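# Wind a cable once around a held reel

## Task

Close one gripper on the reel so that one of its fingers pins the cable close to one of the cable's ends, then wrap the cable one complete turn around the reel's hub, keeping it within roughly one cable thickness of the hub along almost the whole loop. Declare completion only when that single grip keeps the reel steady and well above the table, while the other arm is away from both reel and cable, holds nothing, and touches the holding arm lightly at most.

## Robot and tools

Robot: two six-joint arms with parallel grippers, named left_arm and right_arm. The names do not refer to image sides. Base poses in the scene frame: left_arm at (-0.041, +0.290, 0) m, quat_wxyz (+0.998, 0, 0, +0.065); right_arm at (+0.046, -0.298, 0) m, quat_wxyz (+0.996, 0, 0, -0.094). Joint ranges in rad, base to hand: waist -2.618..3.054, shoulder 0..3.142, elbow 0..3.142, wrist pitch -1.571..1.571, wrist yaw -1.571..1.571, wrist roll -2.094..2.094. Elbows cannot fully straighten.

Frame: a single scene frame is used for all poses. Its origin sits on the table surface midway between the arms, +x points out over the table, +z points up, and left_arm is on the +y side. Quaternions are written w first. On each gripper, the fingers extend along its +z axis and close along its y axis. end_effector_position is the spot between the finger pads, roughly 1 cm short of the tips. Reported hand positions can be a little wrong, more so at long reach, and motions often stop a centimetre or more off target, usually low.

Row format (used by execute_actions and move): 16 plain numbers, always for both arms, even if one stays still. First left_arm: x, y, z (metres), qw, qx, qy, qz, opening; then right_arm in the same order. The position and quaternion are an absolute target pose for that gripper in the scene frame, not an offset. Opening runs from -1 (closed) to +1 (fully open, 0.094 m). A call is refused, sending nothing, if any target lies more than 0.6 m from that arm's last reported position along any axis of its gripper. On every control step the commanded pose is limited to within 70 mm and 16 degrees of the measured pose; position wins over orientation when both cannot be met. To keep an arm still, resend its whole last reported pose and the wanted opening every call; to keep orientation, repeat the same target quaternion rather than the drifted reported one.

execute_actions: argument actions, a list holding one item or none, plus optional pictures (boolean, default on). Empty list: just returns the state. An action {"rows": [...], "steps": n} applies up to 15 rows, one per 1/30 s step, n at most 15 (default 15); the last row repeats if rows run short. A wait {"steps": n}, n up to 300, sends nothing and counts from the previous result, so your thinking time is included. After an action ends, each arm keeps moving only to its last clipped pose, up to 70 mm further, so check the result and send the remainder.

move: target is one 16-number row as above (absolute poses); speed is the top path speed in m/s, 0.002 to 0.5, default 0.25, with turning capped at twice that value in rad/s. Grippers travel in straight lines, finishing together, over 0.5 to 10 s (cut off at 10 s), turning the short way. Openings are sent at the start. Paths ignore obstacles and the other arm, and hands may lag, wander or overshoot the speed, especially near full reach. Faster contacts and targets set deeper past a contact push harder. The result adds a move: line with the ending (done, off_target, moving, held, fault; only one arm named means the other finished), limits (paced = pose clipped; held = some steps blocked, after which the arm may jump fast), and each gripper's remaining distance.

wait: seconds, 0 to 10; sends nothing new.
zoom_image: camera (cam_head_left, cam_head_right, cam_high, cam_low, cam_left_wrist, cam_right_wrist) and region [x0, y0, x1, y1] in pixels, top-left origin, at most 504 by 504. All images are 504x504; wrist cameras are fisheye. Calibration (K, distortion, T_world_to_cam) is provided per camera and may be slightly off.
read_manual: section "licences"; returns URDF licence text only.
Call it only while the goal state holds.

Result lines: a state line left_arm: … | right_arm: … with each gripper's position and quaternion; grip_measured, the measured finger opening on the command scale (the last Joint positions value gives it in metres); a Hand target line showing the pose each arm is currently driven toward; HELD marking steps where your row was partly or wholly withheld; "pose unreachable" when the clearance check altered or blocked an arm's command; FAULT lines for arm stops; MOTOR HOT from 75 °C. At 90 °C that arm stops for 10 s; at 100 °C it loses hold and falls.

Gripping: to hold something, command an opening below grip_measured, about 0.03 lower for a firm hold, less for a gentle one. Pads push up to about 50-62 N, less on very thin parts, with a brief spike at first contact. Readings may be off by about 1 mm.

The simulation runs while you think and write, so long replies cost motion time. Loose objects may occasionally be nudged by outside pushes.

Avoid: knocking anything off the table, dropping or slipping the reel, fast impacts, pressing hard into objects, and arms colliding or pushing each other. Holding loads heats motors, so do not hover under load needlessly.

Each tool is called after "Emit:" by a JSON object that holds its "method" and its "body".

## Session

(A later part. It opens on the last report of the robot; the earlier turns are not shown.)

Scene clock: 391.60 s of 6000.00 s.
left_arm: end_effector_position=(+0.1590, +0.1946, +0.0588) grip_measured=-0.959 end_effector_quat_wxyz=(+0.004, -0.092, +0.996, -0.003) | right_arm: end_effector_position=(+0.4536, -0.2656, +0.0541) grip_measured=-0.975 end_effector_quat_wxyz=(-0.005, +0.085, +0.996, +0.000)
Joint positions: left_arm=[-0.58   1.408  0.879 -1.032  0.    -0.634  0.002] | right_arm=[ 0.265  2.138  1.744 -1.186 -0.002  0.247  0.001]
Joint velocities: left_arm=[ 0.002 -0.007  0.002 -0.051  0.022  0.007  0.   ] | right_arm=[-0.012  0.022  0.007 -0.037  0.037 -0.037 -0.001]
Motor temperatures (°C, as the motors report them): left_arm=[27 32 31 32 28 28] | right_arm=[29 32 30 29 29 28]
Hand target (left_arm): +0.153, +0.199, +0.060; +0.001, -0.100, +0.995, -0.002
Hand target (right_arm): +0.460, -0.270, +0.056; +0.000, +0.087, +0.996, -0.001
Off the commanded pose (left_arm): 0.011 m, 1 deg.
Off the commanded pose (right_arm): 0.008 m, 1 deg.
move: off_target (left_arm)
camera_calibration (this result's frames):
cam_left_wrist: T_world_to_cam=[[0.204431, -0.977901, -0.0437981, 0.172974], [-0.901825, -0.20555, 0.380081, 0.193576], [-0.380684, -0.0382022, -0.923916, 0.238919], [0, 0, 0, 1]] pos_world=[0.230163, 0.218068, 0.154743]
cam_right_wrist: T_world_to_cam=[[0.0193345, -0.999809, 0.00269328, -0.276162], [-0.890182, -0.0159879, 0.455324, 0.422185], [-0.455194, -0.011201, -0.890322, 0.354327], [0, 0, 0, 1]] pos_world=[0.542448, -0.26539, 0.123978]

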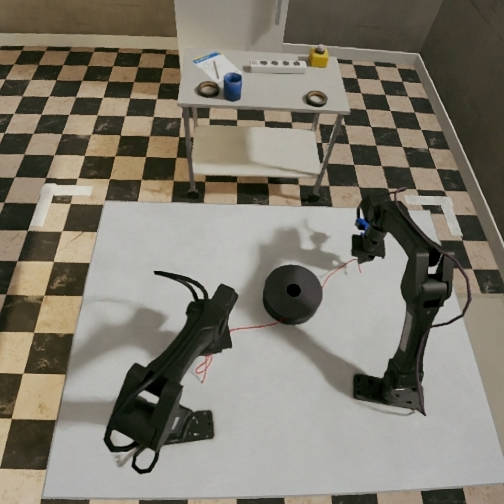

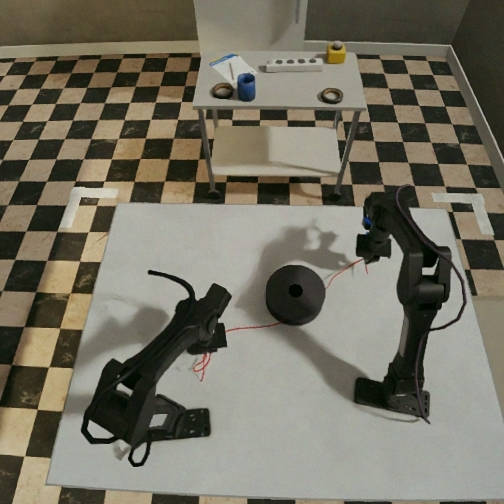

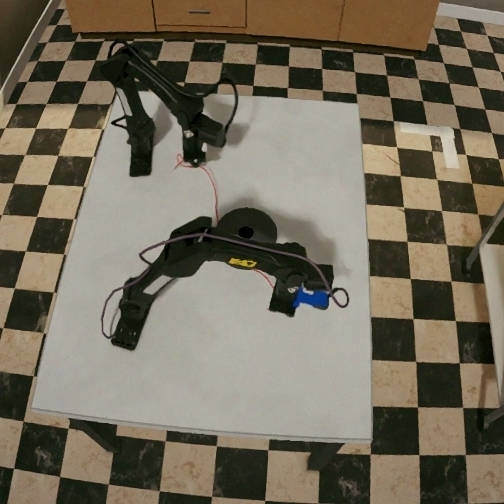

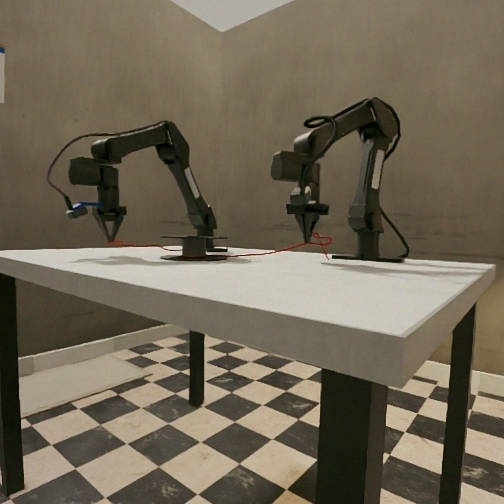

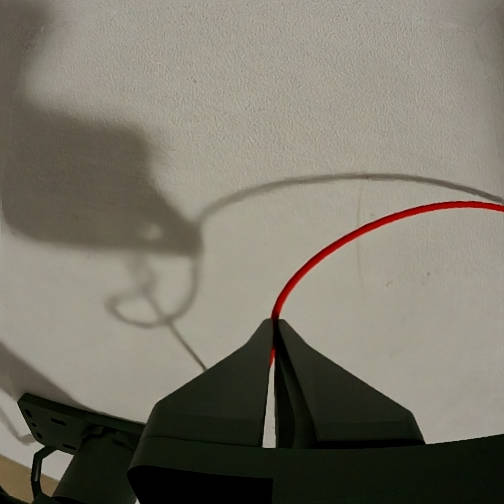

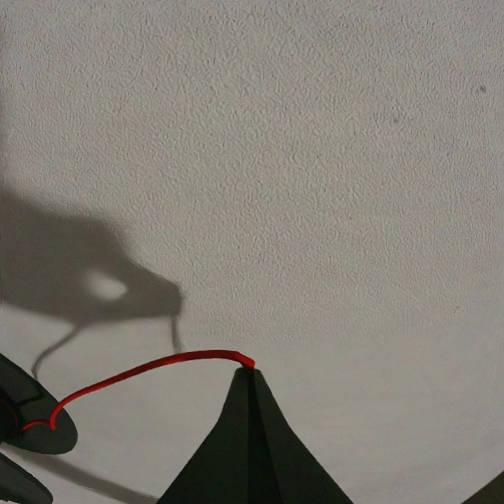

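Emit:
{"method": "move", "body": {"target": [0.15,0.27,0.045,0,-0.1,0.995,0,-1,0.49,-0.27,0.05,0,0.087,0.996,0,-1], "speed": 0.04}}

Emit:
{"method": "move", "body": {"target": [0.15,0.27,0.045,0,-0.1,0.995,0,-1,0.54,-0.12,0.05,0.17,-0.1,0.98,0.02,-1], "speed": 0.07}}

Emit:
{"method": "move", "body": {"target": [0.15,0.27,0.045,0,-0.1,0.995,0,-1,0.5,0.06,0.05,0.2,-0.36,0.9,0.1,-1], "speed": 0.07}}

Emit:
{"method": "zoom_image", "body": {"camera": "cam_low", "region": [80,200,340,290]}}

Scene clock: 399.53 s of 6000.00 s.
left_arm: end_effector_position=(+0.1722, +0.2500, +0.0476) grip_measured=-0.959 end_effector_quat_wxyz=(+0.023, -0.090, +0.995, -0.041) | right_arm: end_effector_position=(+0.4667, -0.2529, +0.0480) grip_measured=-0.975 end_effector_quat_wxyz=(-0.042, +0.083, +0.995, +0.027)
Joint positions: left_arm=[-0.262  1.349  0.782 -0.941  0.07  -0.314  0.002] | right_arm=[ 0.265  2.271  1.931 -1.305 -0.067  0.241  0.001]
Joint velocities: left_arm=[-0.002  0.007  0.017 -0.007  0.007  0.066 -0.   ] | right_arm=[ 0.012  0.012 -0.012 -0.037  0.11  -0.037  0.001]
Motor temperatures (°C, as the motors report them): left_arm=[27 32 31 32 28 28] | right_arm=[29 33 30 29 29 28]
Hand target (left_arm): +0.153, +0.269, +0.045; +0.001, -0.099, +0.995, -0.002
Hand target (right_arm): +0.489, -0.270, +0.052; -0.001, +0.088, +0.996, +0.000
Off the commanded pose (left_arm): 0.030 m, 6 deg.
Off the commanded pose (right_arm): 0.029 m, 6 deg.
move: off_target (left_arm, right_arm)
camera_calibration (this result's frames):
cam_left_wrist: T_world_to_cam=[[0.20036, -0.979021, 0.0370629, 0.221171], [-0.919068, -0.174717, 0.353254, 0.217699], [-0.339367, -0.104841, -0.934793, 0.245747], [0, 0, 0, 1]] pos_world=[0.239164, 0.280332, 0.144623]
cam_right_wrist: T_world_to_cam=[[0.0207197, -0.99802, -0.0593928, -0.260891], [-0.856582, -0.0483564, 0.513741, 0.410063], [-0.515596, 0.0402302, -0.855887, 0.394599], [0, 0, 0, 1]] pos_world=[0.560112, -0.25642, 0.11157]

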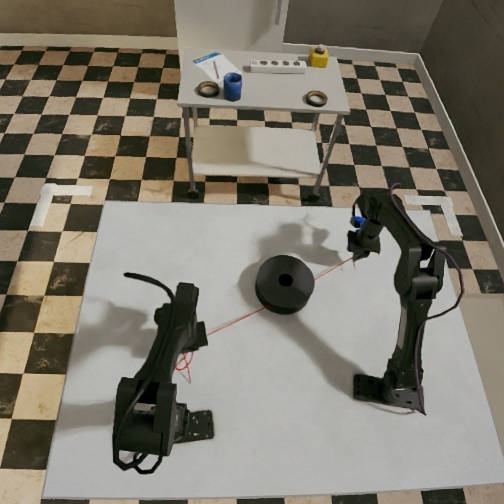

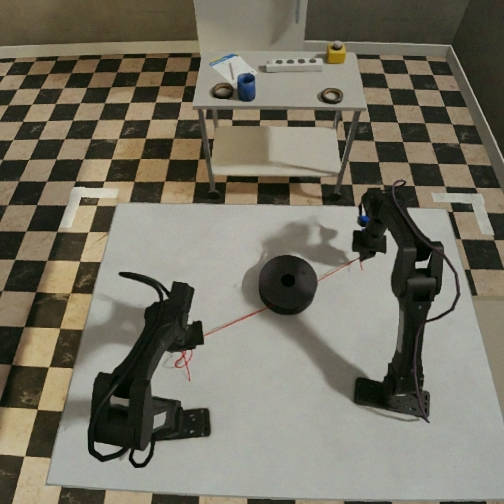

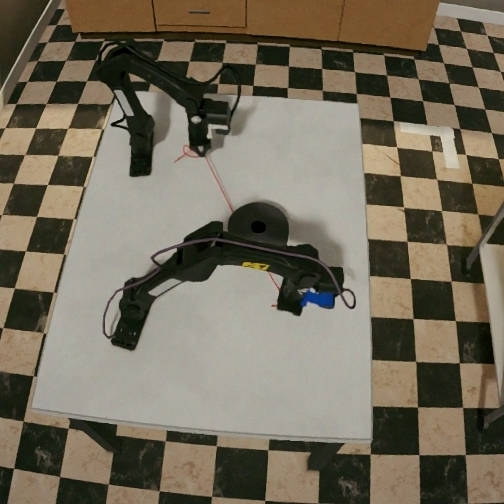

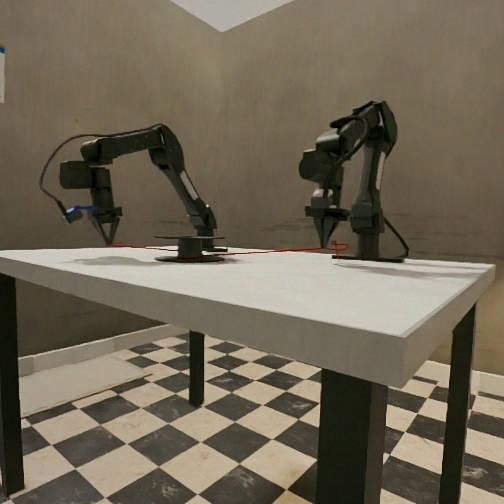

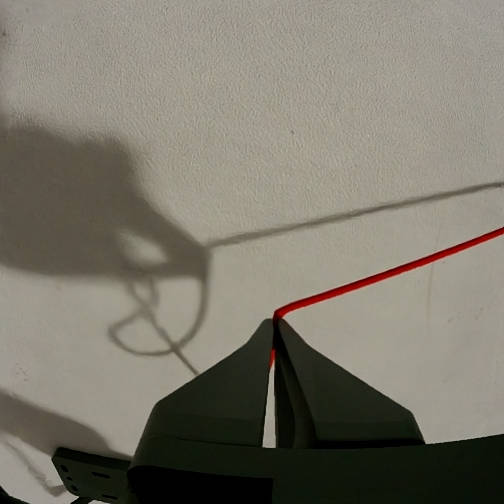

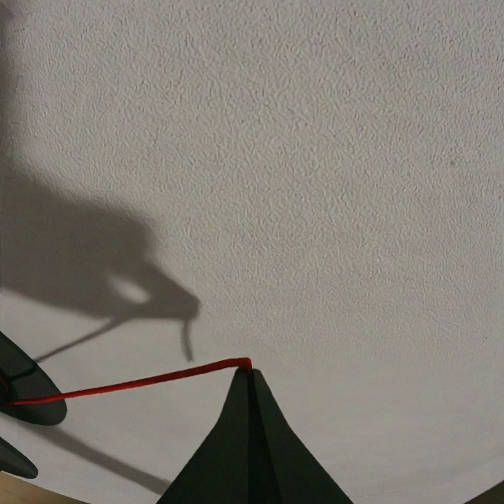

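Scene clock: 403.90 s of 6000.00 s.
left_arm: end_effector_position=(+0.1588, +0.2642, +0.0432) grip_measured=-0.959 end_effector_quat_wxyz=(+0.001, -0.097, +0.995, -0.008) | right_arm: end_effector_position=(+0.5393, -0.1200, +0.0589) grip_measured=-0.975 end_effector_quat_wxyz=(+0.169, -0.093, +0.981, +0.028)
Joint positions: left_arm=[-0.25   1.349  0.767 -0.983  0.015 -0.314  0.002] | right_arm=[ 0.545  2.27   1.919 -0.877  0.033  0.162  0.001]
Joint velocities: left_arm=[ 0.007  0.007  0.012 -0.007 -0.037 -0.037  0.   ] | right_arm=[ 0.002  0.002 -0.007 -0.081  0.037  0.051 -0.001]
Motor temperatures (°C, as the motors report them): left_arm=[27 32 31 31 28 28] | right_arm=[29 34 30 29 29 28]
Hand target (left_arm): +0.151, +0.270, +0.045; +0.000, -0.100, +0.995, -0.000
Hand target (right_arm): +0.540, -0.119, +0.053; +0.170, -0.098, +0.980, +0.021
Off the commanded pose (left_arm): 0.011 m, 1 deg.
Off the commanded pose (right_arm): 0.009 m, 1 deg.
move: off_target (left_arm)
camera_calibration (this result's frames):
cam_left_wrist: T_world_to_cam=[[0.214246, -0.976198, -0.0337007, 0.238033], [-0.898212, -0.210453, 0.385908, 0.214081], [-0.383815, -0.0524088, -0.921922, 0.231258], [0, 0, 0, 1]] pos_world=[0.230053, 0.289541, 0.138608]
cam_right_wrist: T_world_to_cam=[[0.361256, -0.931424, 0.0440804, -0.31088], [-0.927484, -0.354044, 0.120106, 0.497809], [-0.0962634, -0.0842731, -0.991782, 0.20288], [0, 0, 0, 1]] pos_world=[0.593547, -0.0962172, 0.155126]

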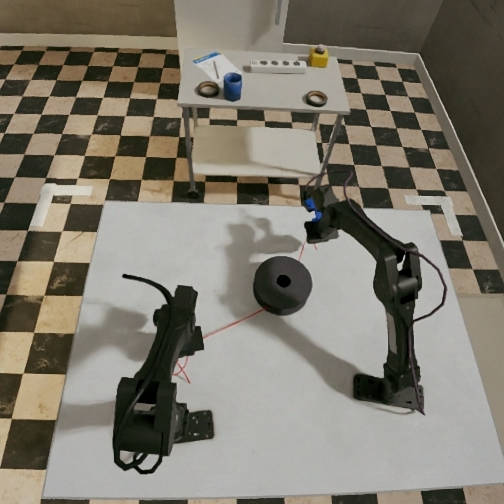

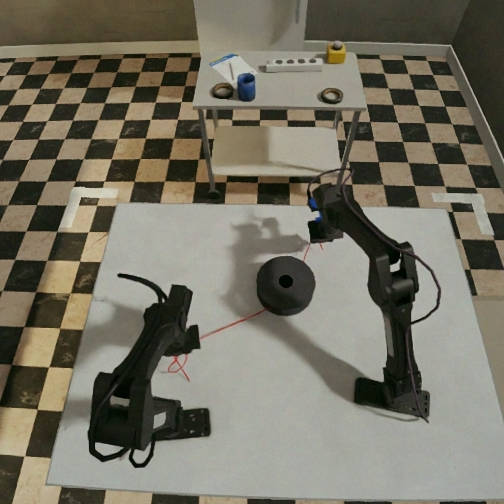

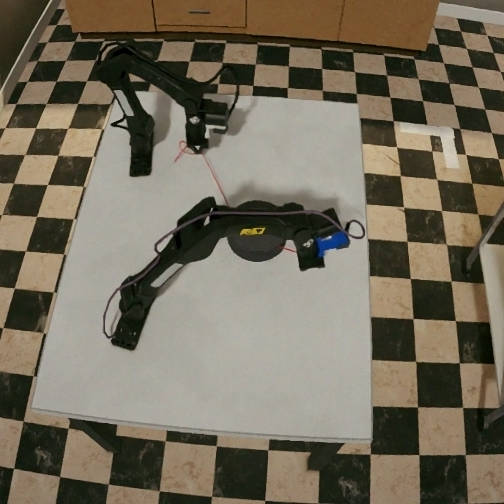

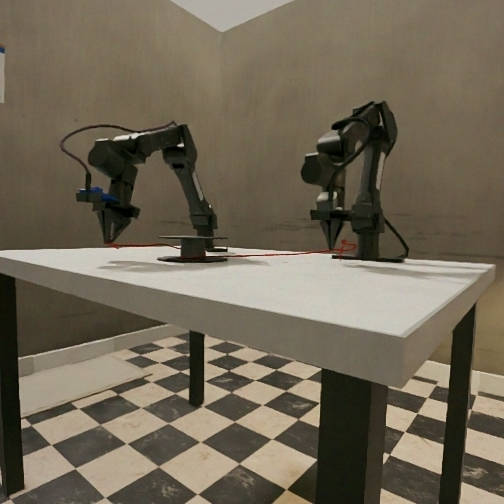

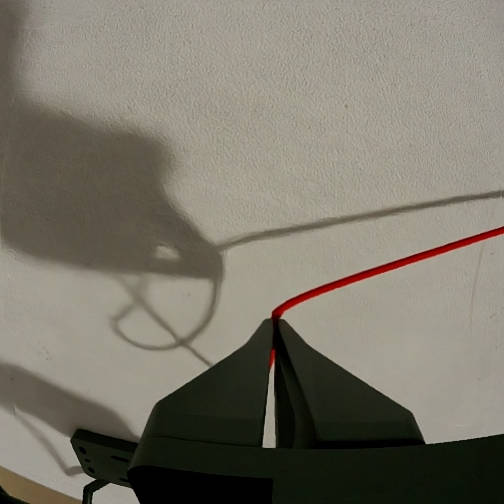

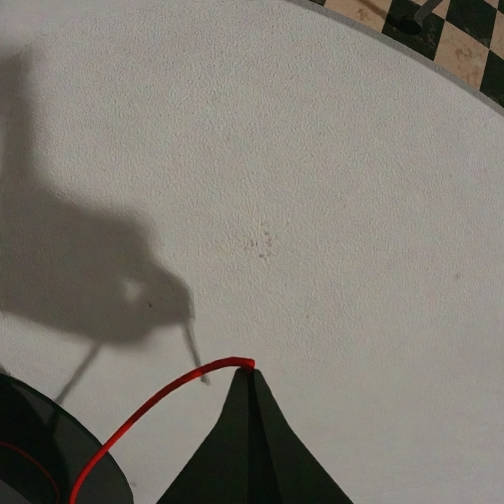

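Scene clock: 408.40 s of 6000.00 s.
left_arm: end_effector_position=(+0.1574, +0.2652, +0.0432) grip_measured=-0.959 end_effector_quat_wxyz=(-0.001, -0.097, +0.995, -0.005) | right_arm: end_effector_position=(+0.4989, +0.0531, +0.0483) grip_measured=-0.975 end_effector_quat_wxyz=(+0.199, -0.353, +0.909, +0.096)
Joint positions: left_arm=[-0.25   1.349  0.767 -0.989  0.01  -0.314  0.002] | right_arm=[ 0.822  2.408  2.078 -0.802 -0.08  -0.09   0.001]
Joint velocities: left_arm=[-0.007 -0.012 -0.017  0.007 -0.051  0.007  0.   ] | right_arm=[-0.012 -0.007  0.007 -0.007 -0.125  0.007  0.   ]
Motor temperatures (°C, as the motors report them): left_arm=[27 32 31 31 28 28] | right_arm=[29 34 30 29 29 28]
Hand target (left_arm): +0.150, +0.270, +0.045; -0.000, -0.100, +0.995, -0.000
Hand target (right_arm): +0.499, +0.061, +0.051; +0.203, -0.361, +0.904, +0.104
Off the commanded pose (left_arm): 0.009 m, 1 deg.
Off the commanded pose (right_arm): 0.007 m, 1 deg.
move: done
camera_calibration (this result's frames):
cam_left_wrist: T_world_to_cam=[[0.214057, -0.976001, -0.0400302, 0.239553], [-0.896071, -0.212512, 0.389738, 0.213073], [-0.388891, -0.0475563, -0.920056, 0.230187], [0, 0, 0, 1]] pos_world=[0.229169, 0.290031, 0.138332]
cam_right_wrist: T_world_to_cam=[[0.793442, -0.606491, 0.0511736, -0.367822], [-0.607968, -0.793719, 0.0196105, 0.39169], [0.0287238, -0.0466718, -0.998497, 0.139069], [0, 0, 0, 1]] pos_world=[0.525986, 0.0943012, 0.150002]

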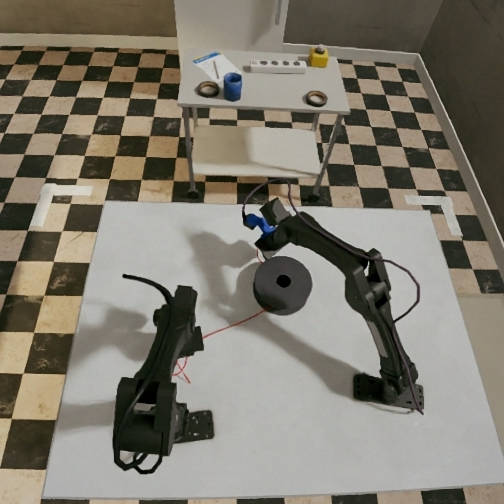

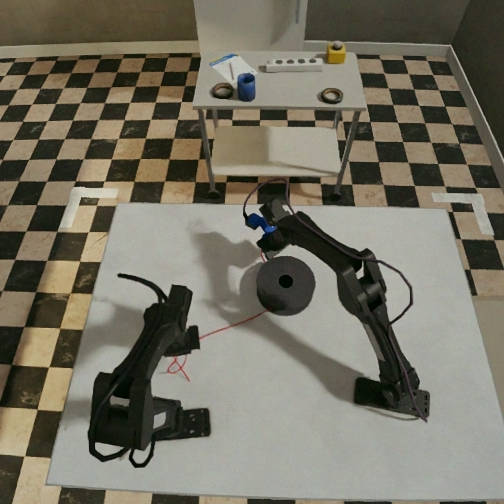

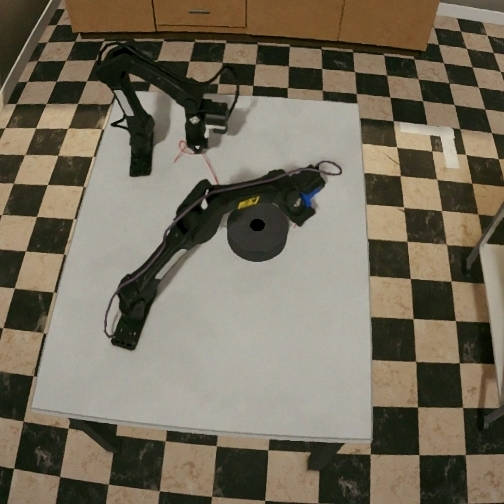

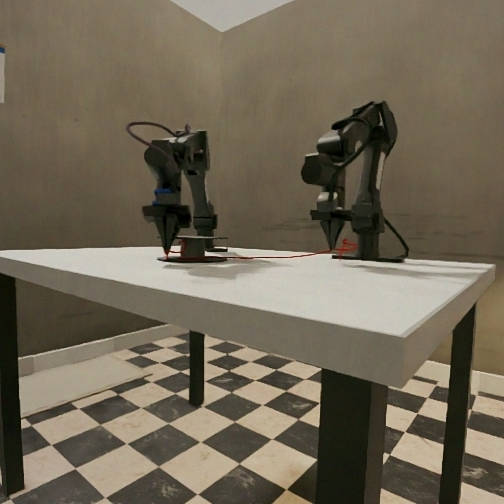

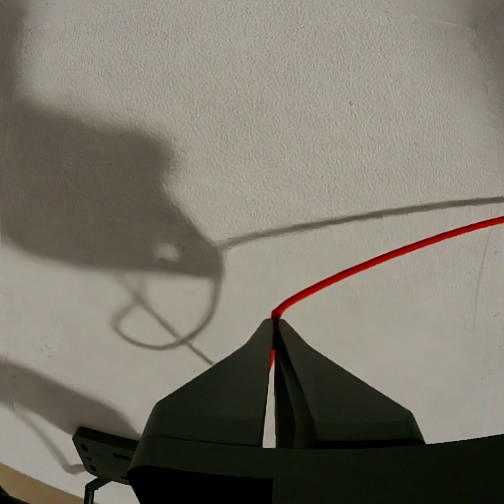

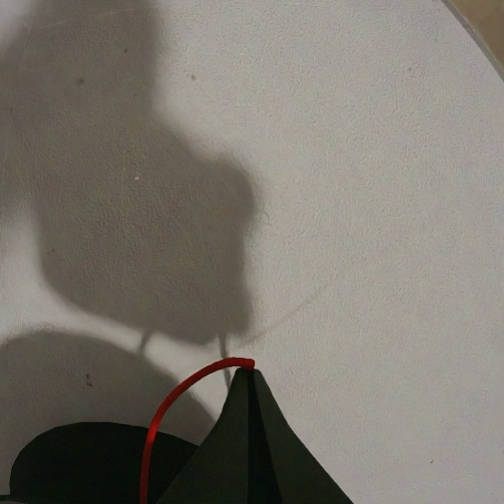

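Region (80, 200, 340, 290) of cam_low's 504x504 image, scaled by 1.938, with more detail than that image has; it fills the top 174 rows of this view, and the rest is white.

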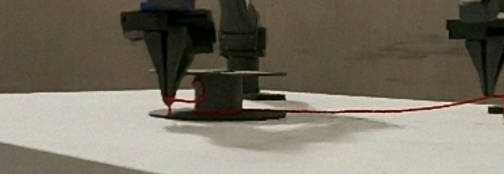

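Emit:
{"method": "move", "body": {"target": [0.11,0.12,0.04,0,0.216,0.976,0,-1,0.4,0.14,0.045,0.08,-0.37,0.92,0.1,-1], "speed": 0.07}}

Emit:
{"method": "move", "body": {"target": [0.05,0.0,0.015,0,0.216,0.976,0,-1,0.31,0.12,0.045,0,-0.6,0.8,0.05,-1], "speed": 0.07}}

Emit:
{"method": "move", "body": {"target": [0.05,0.0,0.015,0,0.216,0.976,0,0,0.275,0.07,0.05,0,-0.85,0.53,0,-1], "speed": 0.05}}

Emit:
{"method": "move", "body": {"target": [0.05,0.02,0.12,0,0.216,0.976,0,0,0.28,0.06,0.085,0,-0.94,0.34,0,-1], "speed": 0.07}}

Scene clock: 418.07 s of 6000.00 s.
left_arm: end_effector_position=(+0.0973, +0.1310, +0.0352) grip_measured=-0.959 end_effector_quat_wxyz=(-0.019, +0.214, +0.977, +0.008) | right_arm: end_effector_position=(+0.4037, +0.1355, +0.0435) grip_measured=-0.975 end_effector_quat_wxyz=(+0.084, -0.369, +0.920, +0.098)
Joint positions: left_arm=[-0.983  1.449  0.813 -0.975  0.009 -0.423  0.002] | right_arm=[ 1.037  2.666  2.604 -1.269 -0.1    0.097  0.001]
Joint velocities: left_arm=[-0.007  0.002 -0.012 -0.066 -0.051 -0.037 -0.   ] | right_arm=[-0.007  0.022  0.017 -0.022 -0.037  0.007  0.001]
Motor temperatures (°C, as the motors report them): left_arm=[27 32 31 31 28 28] | right_arm=[29 35 31 29 29 28]
Hand target (left_arm): +0.105, +0.121, +0.040; -0.004, +0.216, +0.976, +0.002
Hand target (right_arm): +0.400, +0.141, +0.044; +0.080, -0.370, +0.920, +0.105
Off the commanded pose (left_arm): 0.017 m, 2 deg.
Off the commanded pose (right_arm): 0.006 m, 0 deg.
move: off_target (left_arm)
camera_calibration (this result's frames):
cam_left_wrist: T_world_to_cam=[[-0.398663, -0.915188, -0.059143, 0.173363], [-0.8404, 0.338745, 0.42306, 0.0550461], [-0.367146, 0.218362, -0.904169, 0.155625], [0, 0, 0, 1]] pos_world=[0.172511, 0.106031, 0.127677]
cam_right_wrist: T_world_to_cam=[[0.817893, -0.571017, -0.0706379, -0.251461], [-0.546955, -0.809724, 0.212571, 0.368529], [-0.178579, -0.135225, -0.974589, 0.235465], [0, 0, 0, 1]] pos_world=[0.449286, 0.186659, 0.13338]

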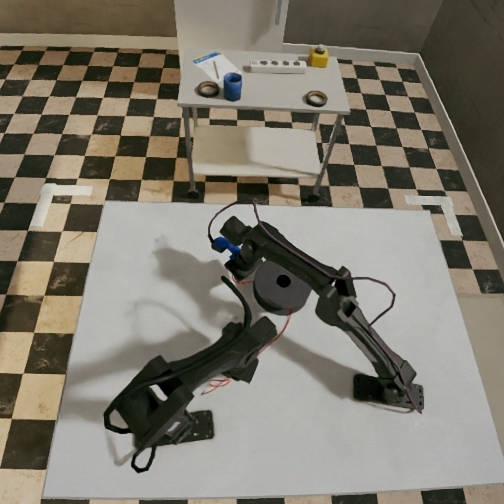

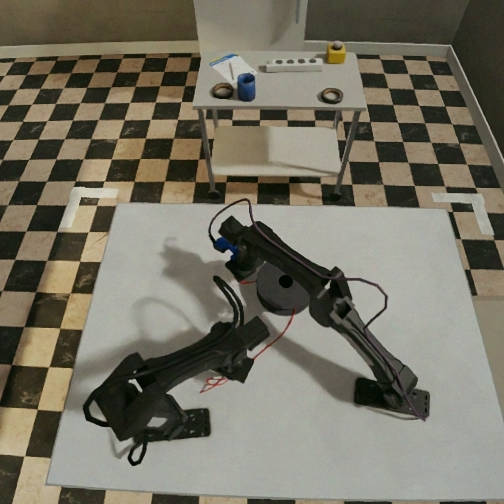

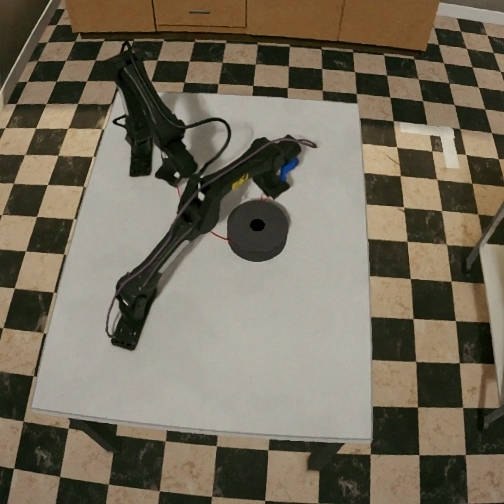

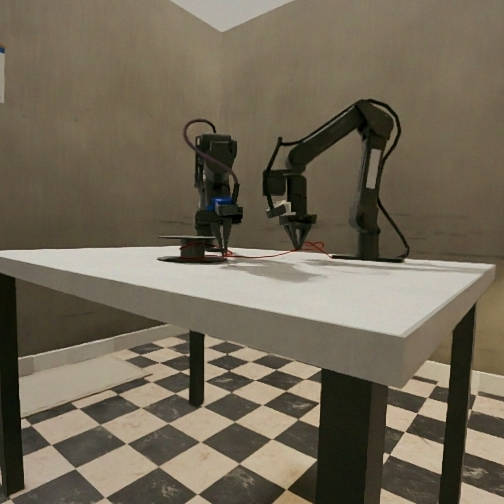

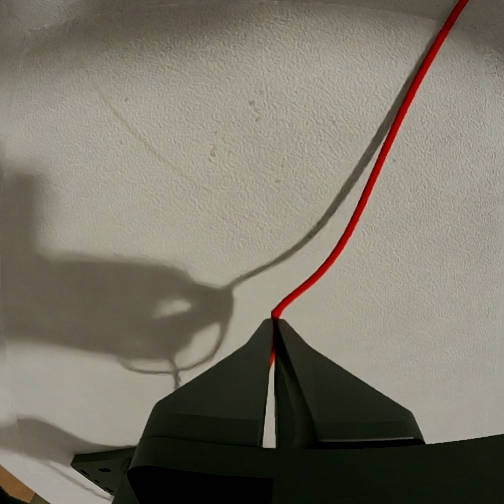

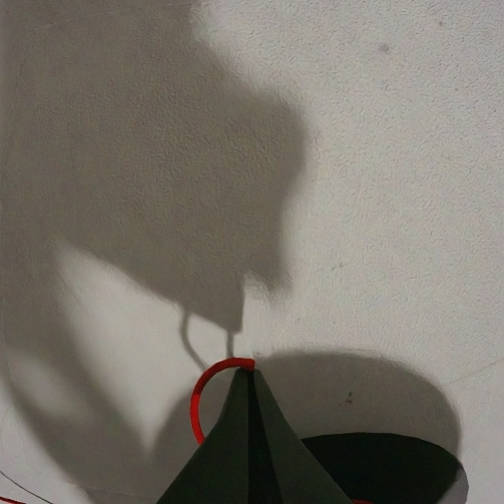

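Scene clock: 422.37 s of 6000.00 s.
left_arm: end_effector_position=(+0.0441, +0.0157, +0.0117) grip_measured=-0.959 end_effector_quat_wxyz=(-0.013, +0.214, +0.977, +0.015) | right_arm: end_effector_position=(+0.3159, +0.1218, +0.0386) grip_measured=-0.975 end_effector_quat_wxyz=(+0.002, -0.593, +0.804, +0.053)
Joint positions: left_arm=[-1.4    1.775  1.052 -0.886  0.007 -0.838  0.002] | right_arm=[ 1.152  2.54   2.37  -1.363 -0.1   -0.306  0.001]
Joint velocities: left_arm=[-0.002 -0.012 -0.007  0.007  0.037 -0.037 -0.   ] | right_arm=[-0.012 -0.037  0.007 -0.007  0.007 -0.037 -0.001]
Motor temperatures (°C, as the motors report them): left_arm=[27 32 31 31 28 28] | right_arm=[29 36 31 29 29 28]
Hand target (left_arm): +0.046, +0.002, +0.015; -0.001, +0.216, +0.976, +0.002
Hand target (right_arm): +0.310, +0.120, +0.043; -0.001, -0.600, +0.798, +0.053
Off the commanded pose (left_arm): 0.017 m, 2 deg.
Off the commanded pose (right_arm): 0.009 m, 1 deg.
move: off_target (left_arm)
camera_calibration (this result's frames):
cam_left_wrist: T_world_to_cam=[[-0.399778, -0.913551, -0.0748534, 0.045492], [-0.845848, 0.336218, 0.414125, 0.059701], [-0.353157, 0.228872, -0.907137, 0.139192], [0, 0, 0, 1]] pos_world=[0.117841, -0.0103706, 0.104948]
cam_right_wrist: T_world_to_cam=[[0.99204, -0.107669, -0.0652958, -0.299463], [-0.0759883, -0.925367, 0.371378, 0.169613], [-0.100408, -0.36346, -0.926183, 0.214412], [0, 0, 0, 1]] pos_world=[0.331497, 0.202642, 0.11604]

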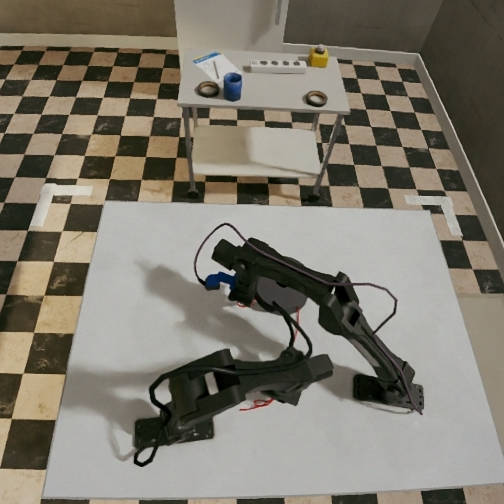

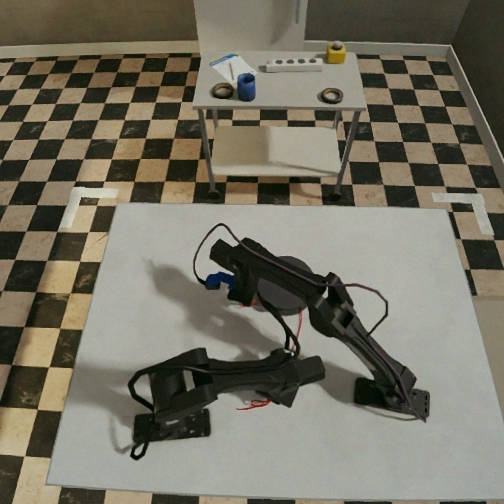

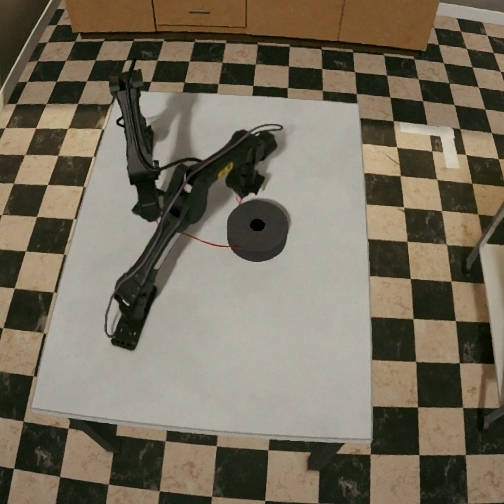

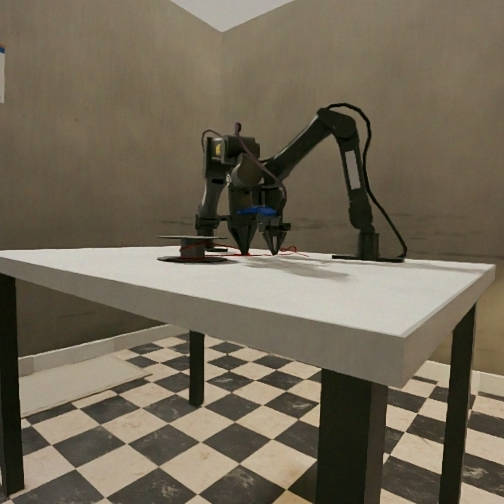

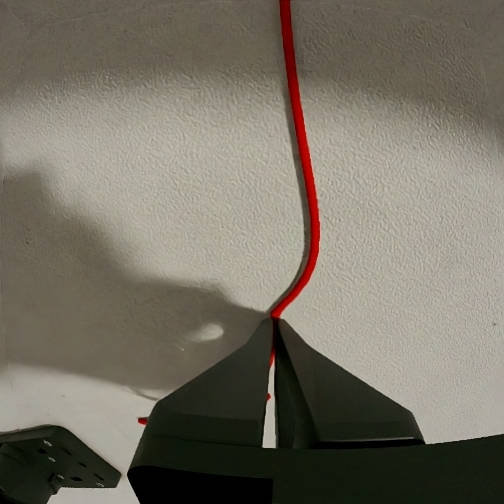

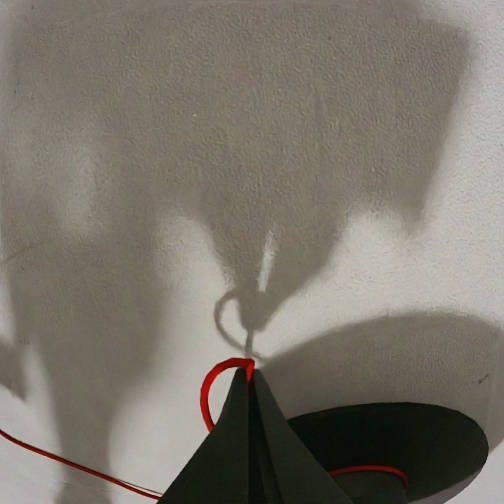

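Scene clock: 430.27 s of 6000.00 s.
left_arm: end_effector_position=(+0.0441, +0.0157, +0.0117) grip_measured=-0.003 end_effector_quat_wxyz=(-0.012, +0.214, +0.977, +0.015) | right_arm: end_effector_position=(+0.2786, +0.0694, +0.0458) grip_measured=-0.975 end_effector_quat_wxyz=(+0.005, +0.843, -0.537, -0.002)
Joint positions: left_arm=[-1.4    1.775  1.052 -0.886  0.006 -0.838  0.047] | right_arm=[ 1.192  2.256  1.901 -1.227 -0.005 -1.004  0.001]
Joint velocities: left_arm=[-0.002  0.002  0.022 -0.066  0.022 -0.007 -0.   ] | right_arm=[-0.002 -0.007 -0.002 -0.022 -0.081 -0.081  0.001]
Motor temperatures (°C, as the motors report them): left_arm=[27 32 32 31 28 28] | right_arm=[29 37 30 29 29 28]
Hand target (left_arm): +0.050, +0.000, +0.015; +0.000, +0.216, +0.976, -0.000
Hand target (right_arm): +0.275, +0.070, +0.049; +0.001, +0.849, -0.529, -0.001
Off the commanded pose (left_arm): 0.017 m, 2 deg.
Off the commanded pose (right_arm): 0.006 m, 1 deg.
move: off_target (left_arm)
camera_calibration (this result's frames):
cam_left_wrist: T_world_to_cam=[[-0.399764, -0.913536, -0.075102, 0.0455384], [-0.845993, 0.336184, 0.413855, 0.0597595], [-0.352823, 0.22898, -0.90724, 0.139195], [0, 0, 0, 1]] pos_world=[0.117872, -0.0103621, 0.104972]
cam_right_wrist: T_world_to_cam=[[0.810378, 0.585851, -0.00804855, -0.267785], [0.527195, -0.723111, 0.446291, -0.0699175], [0.25564, -0.365908, -0.894852, 0.0978431], [0, 0, 0, 1]] pos_world=[0.228855, 0.142126, 0.116603]

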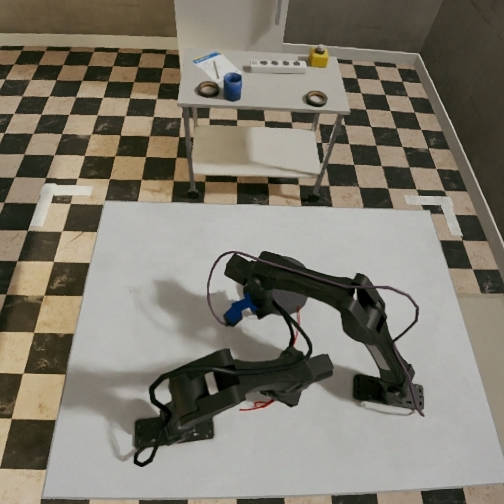

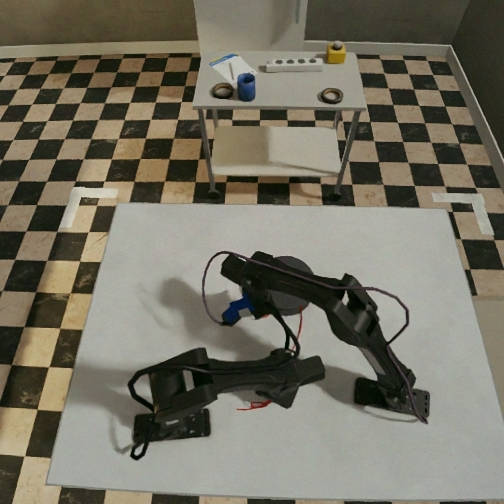

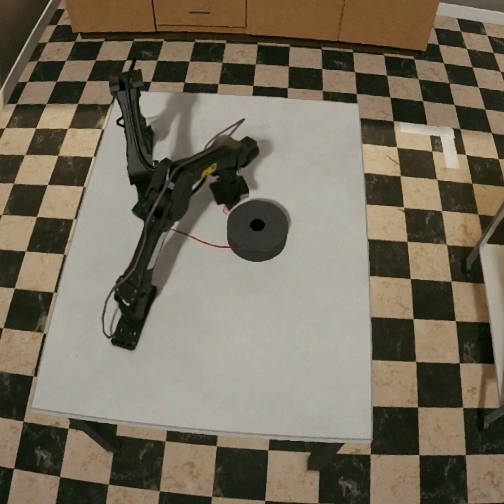

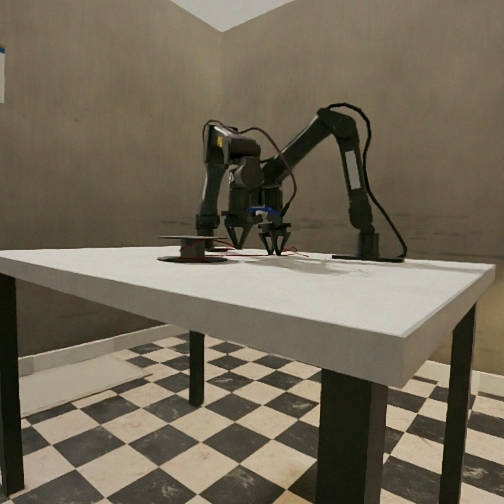

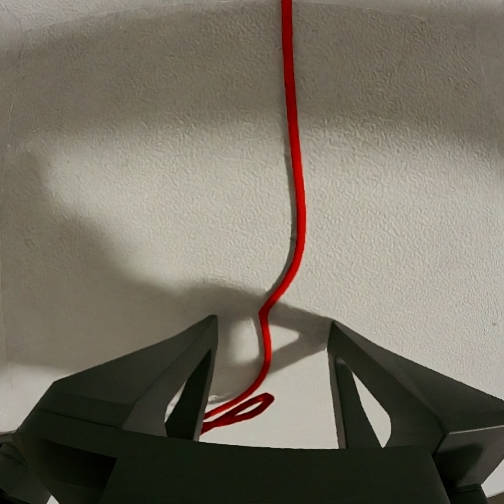

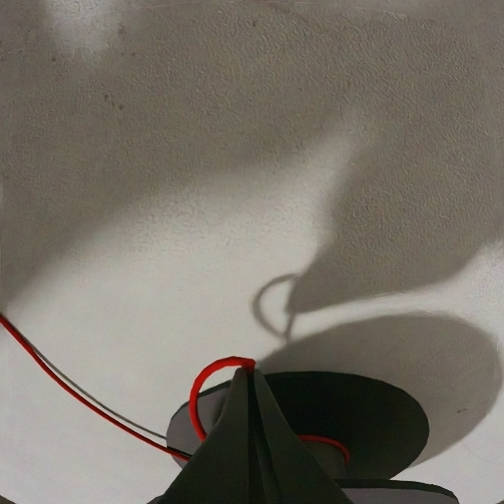

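Scene clock: 433.80 s of 6000.00 s.
left_arm: end_effector_position=(+0.0445, +0.0235, +0.1054) grip_measured=-0.003 end_effector_quat_wxyz=(-0.013, +0.218, +0.976, +0.016) | right_arm: end_effector_position=(+0.2735, +0.0604, +0.0717) grip_measured=-0.975 end_effector_quat_wxyz=(+0.011, +0.941, -0.339, -0.003)
Joint positions: left_arm=[-1.391  1.645  1.292 -1.259  0.006 -0.82   0.047] | right_arm=[ 1.192  2.213  1.934 -1.315 -0.002 -1.447  0.001]
Joint velocities: left_arm=[-0.012 -0.002  0.012 -0.007  0.007 -0.022  0.   ] | right_arm=[-0.007 -0.007  0.007  0.037 -0.051 -0.051 -0.001]
Motor temperatures (°C, as the motors report them): left_arm=[27 32 32 31 28 28] | right_arm=[29 37 30 29 29 28]
Hand target (left_arm): +0.050, +0.020, +0.120; +0.000, +0.216, +0.976, -0.000
Hand target (right_arm): +0.280, +0.059, +0.085; -0.000, +0.940, -0.340, +0.000
Off the commanded pose (left_arm): 0.016 m, 2 deg.
Off the commanded pose (right_arm): 0.015 m, 1 deg.
move: off_target (left_arm, right_arm)
camera_calibration (this result's frames):
cam_left_wrist: T_world_to_cam=[[-0.407147, -0.910197, -0.0759825, 0.0601465], [-0.842779, 0.342314, 0.415384, 0.018271], [-0.352071, 0.233159, -0.906467, 0.222346], [0, 0, 0, 1]] pos_world=[0.118168, -0.00335113, 0.198529]
cam_right_wrist: T_world_to_cam=[[0.481355, 0.876316, -0.0191479, -0.184884], [0.789514, -0.423979, 0.443744, -0.174949], [0.380742, -0.228716, -0.895949, 0.0766287], [0, 0, 0, 1]] pos_world=[0.197944, 0.105368, 0.142748]

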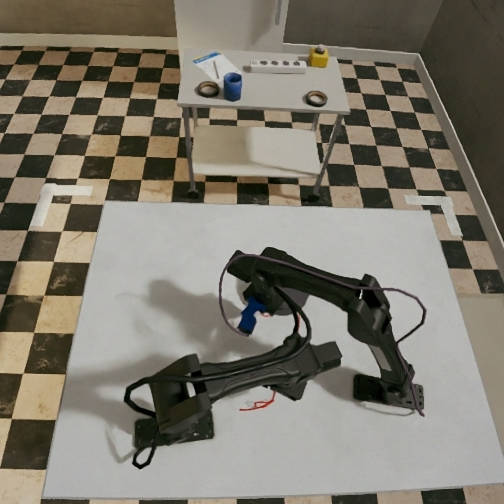

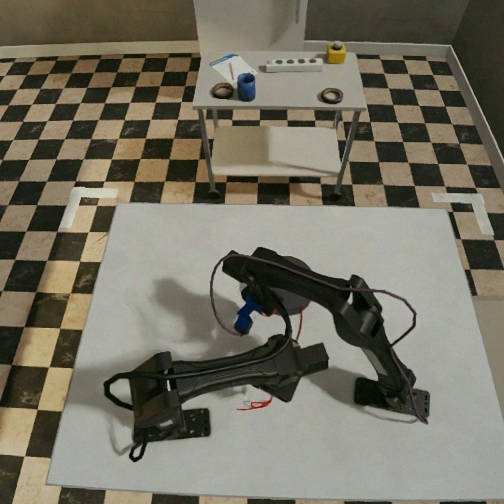

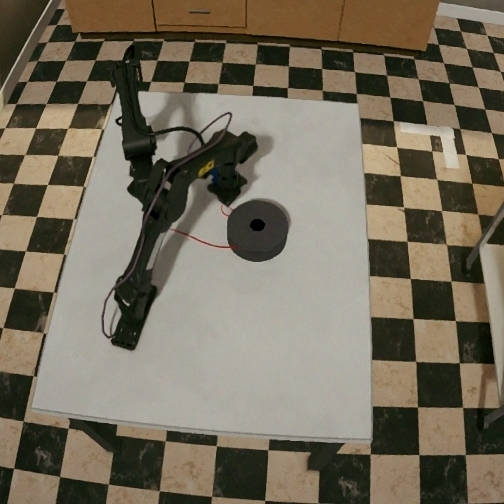

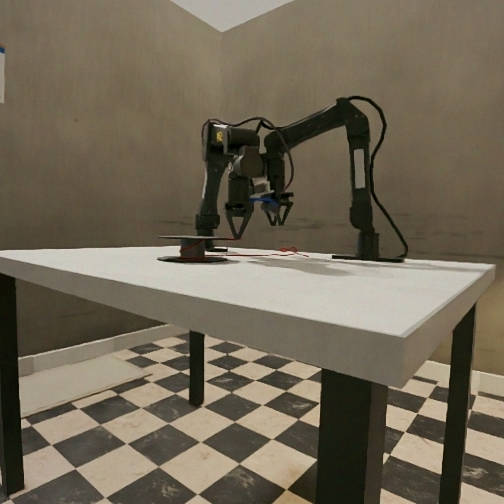

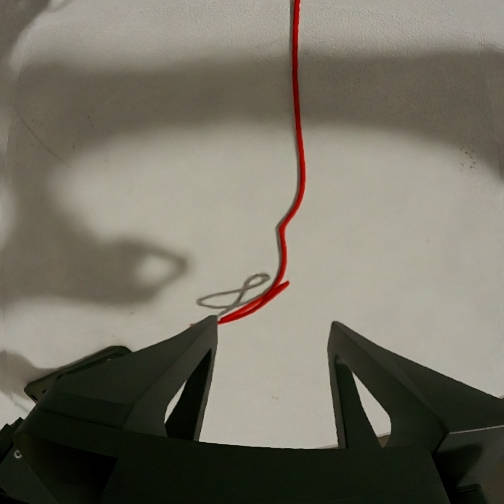

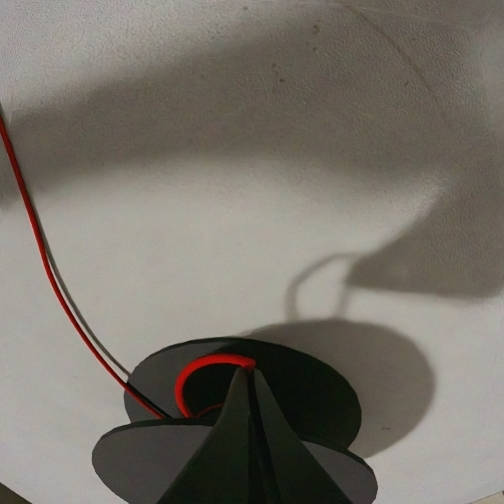

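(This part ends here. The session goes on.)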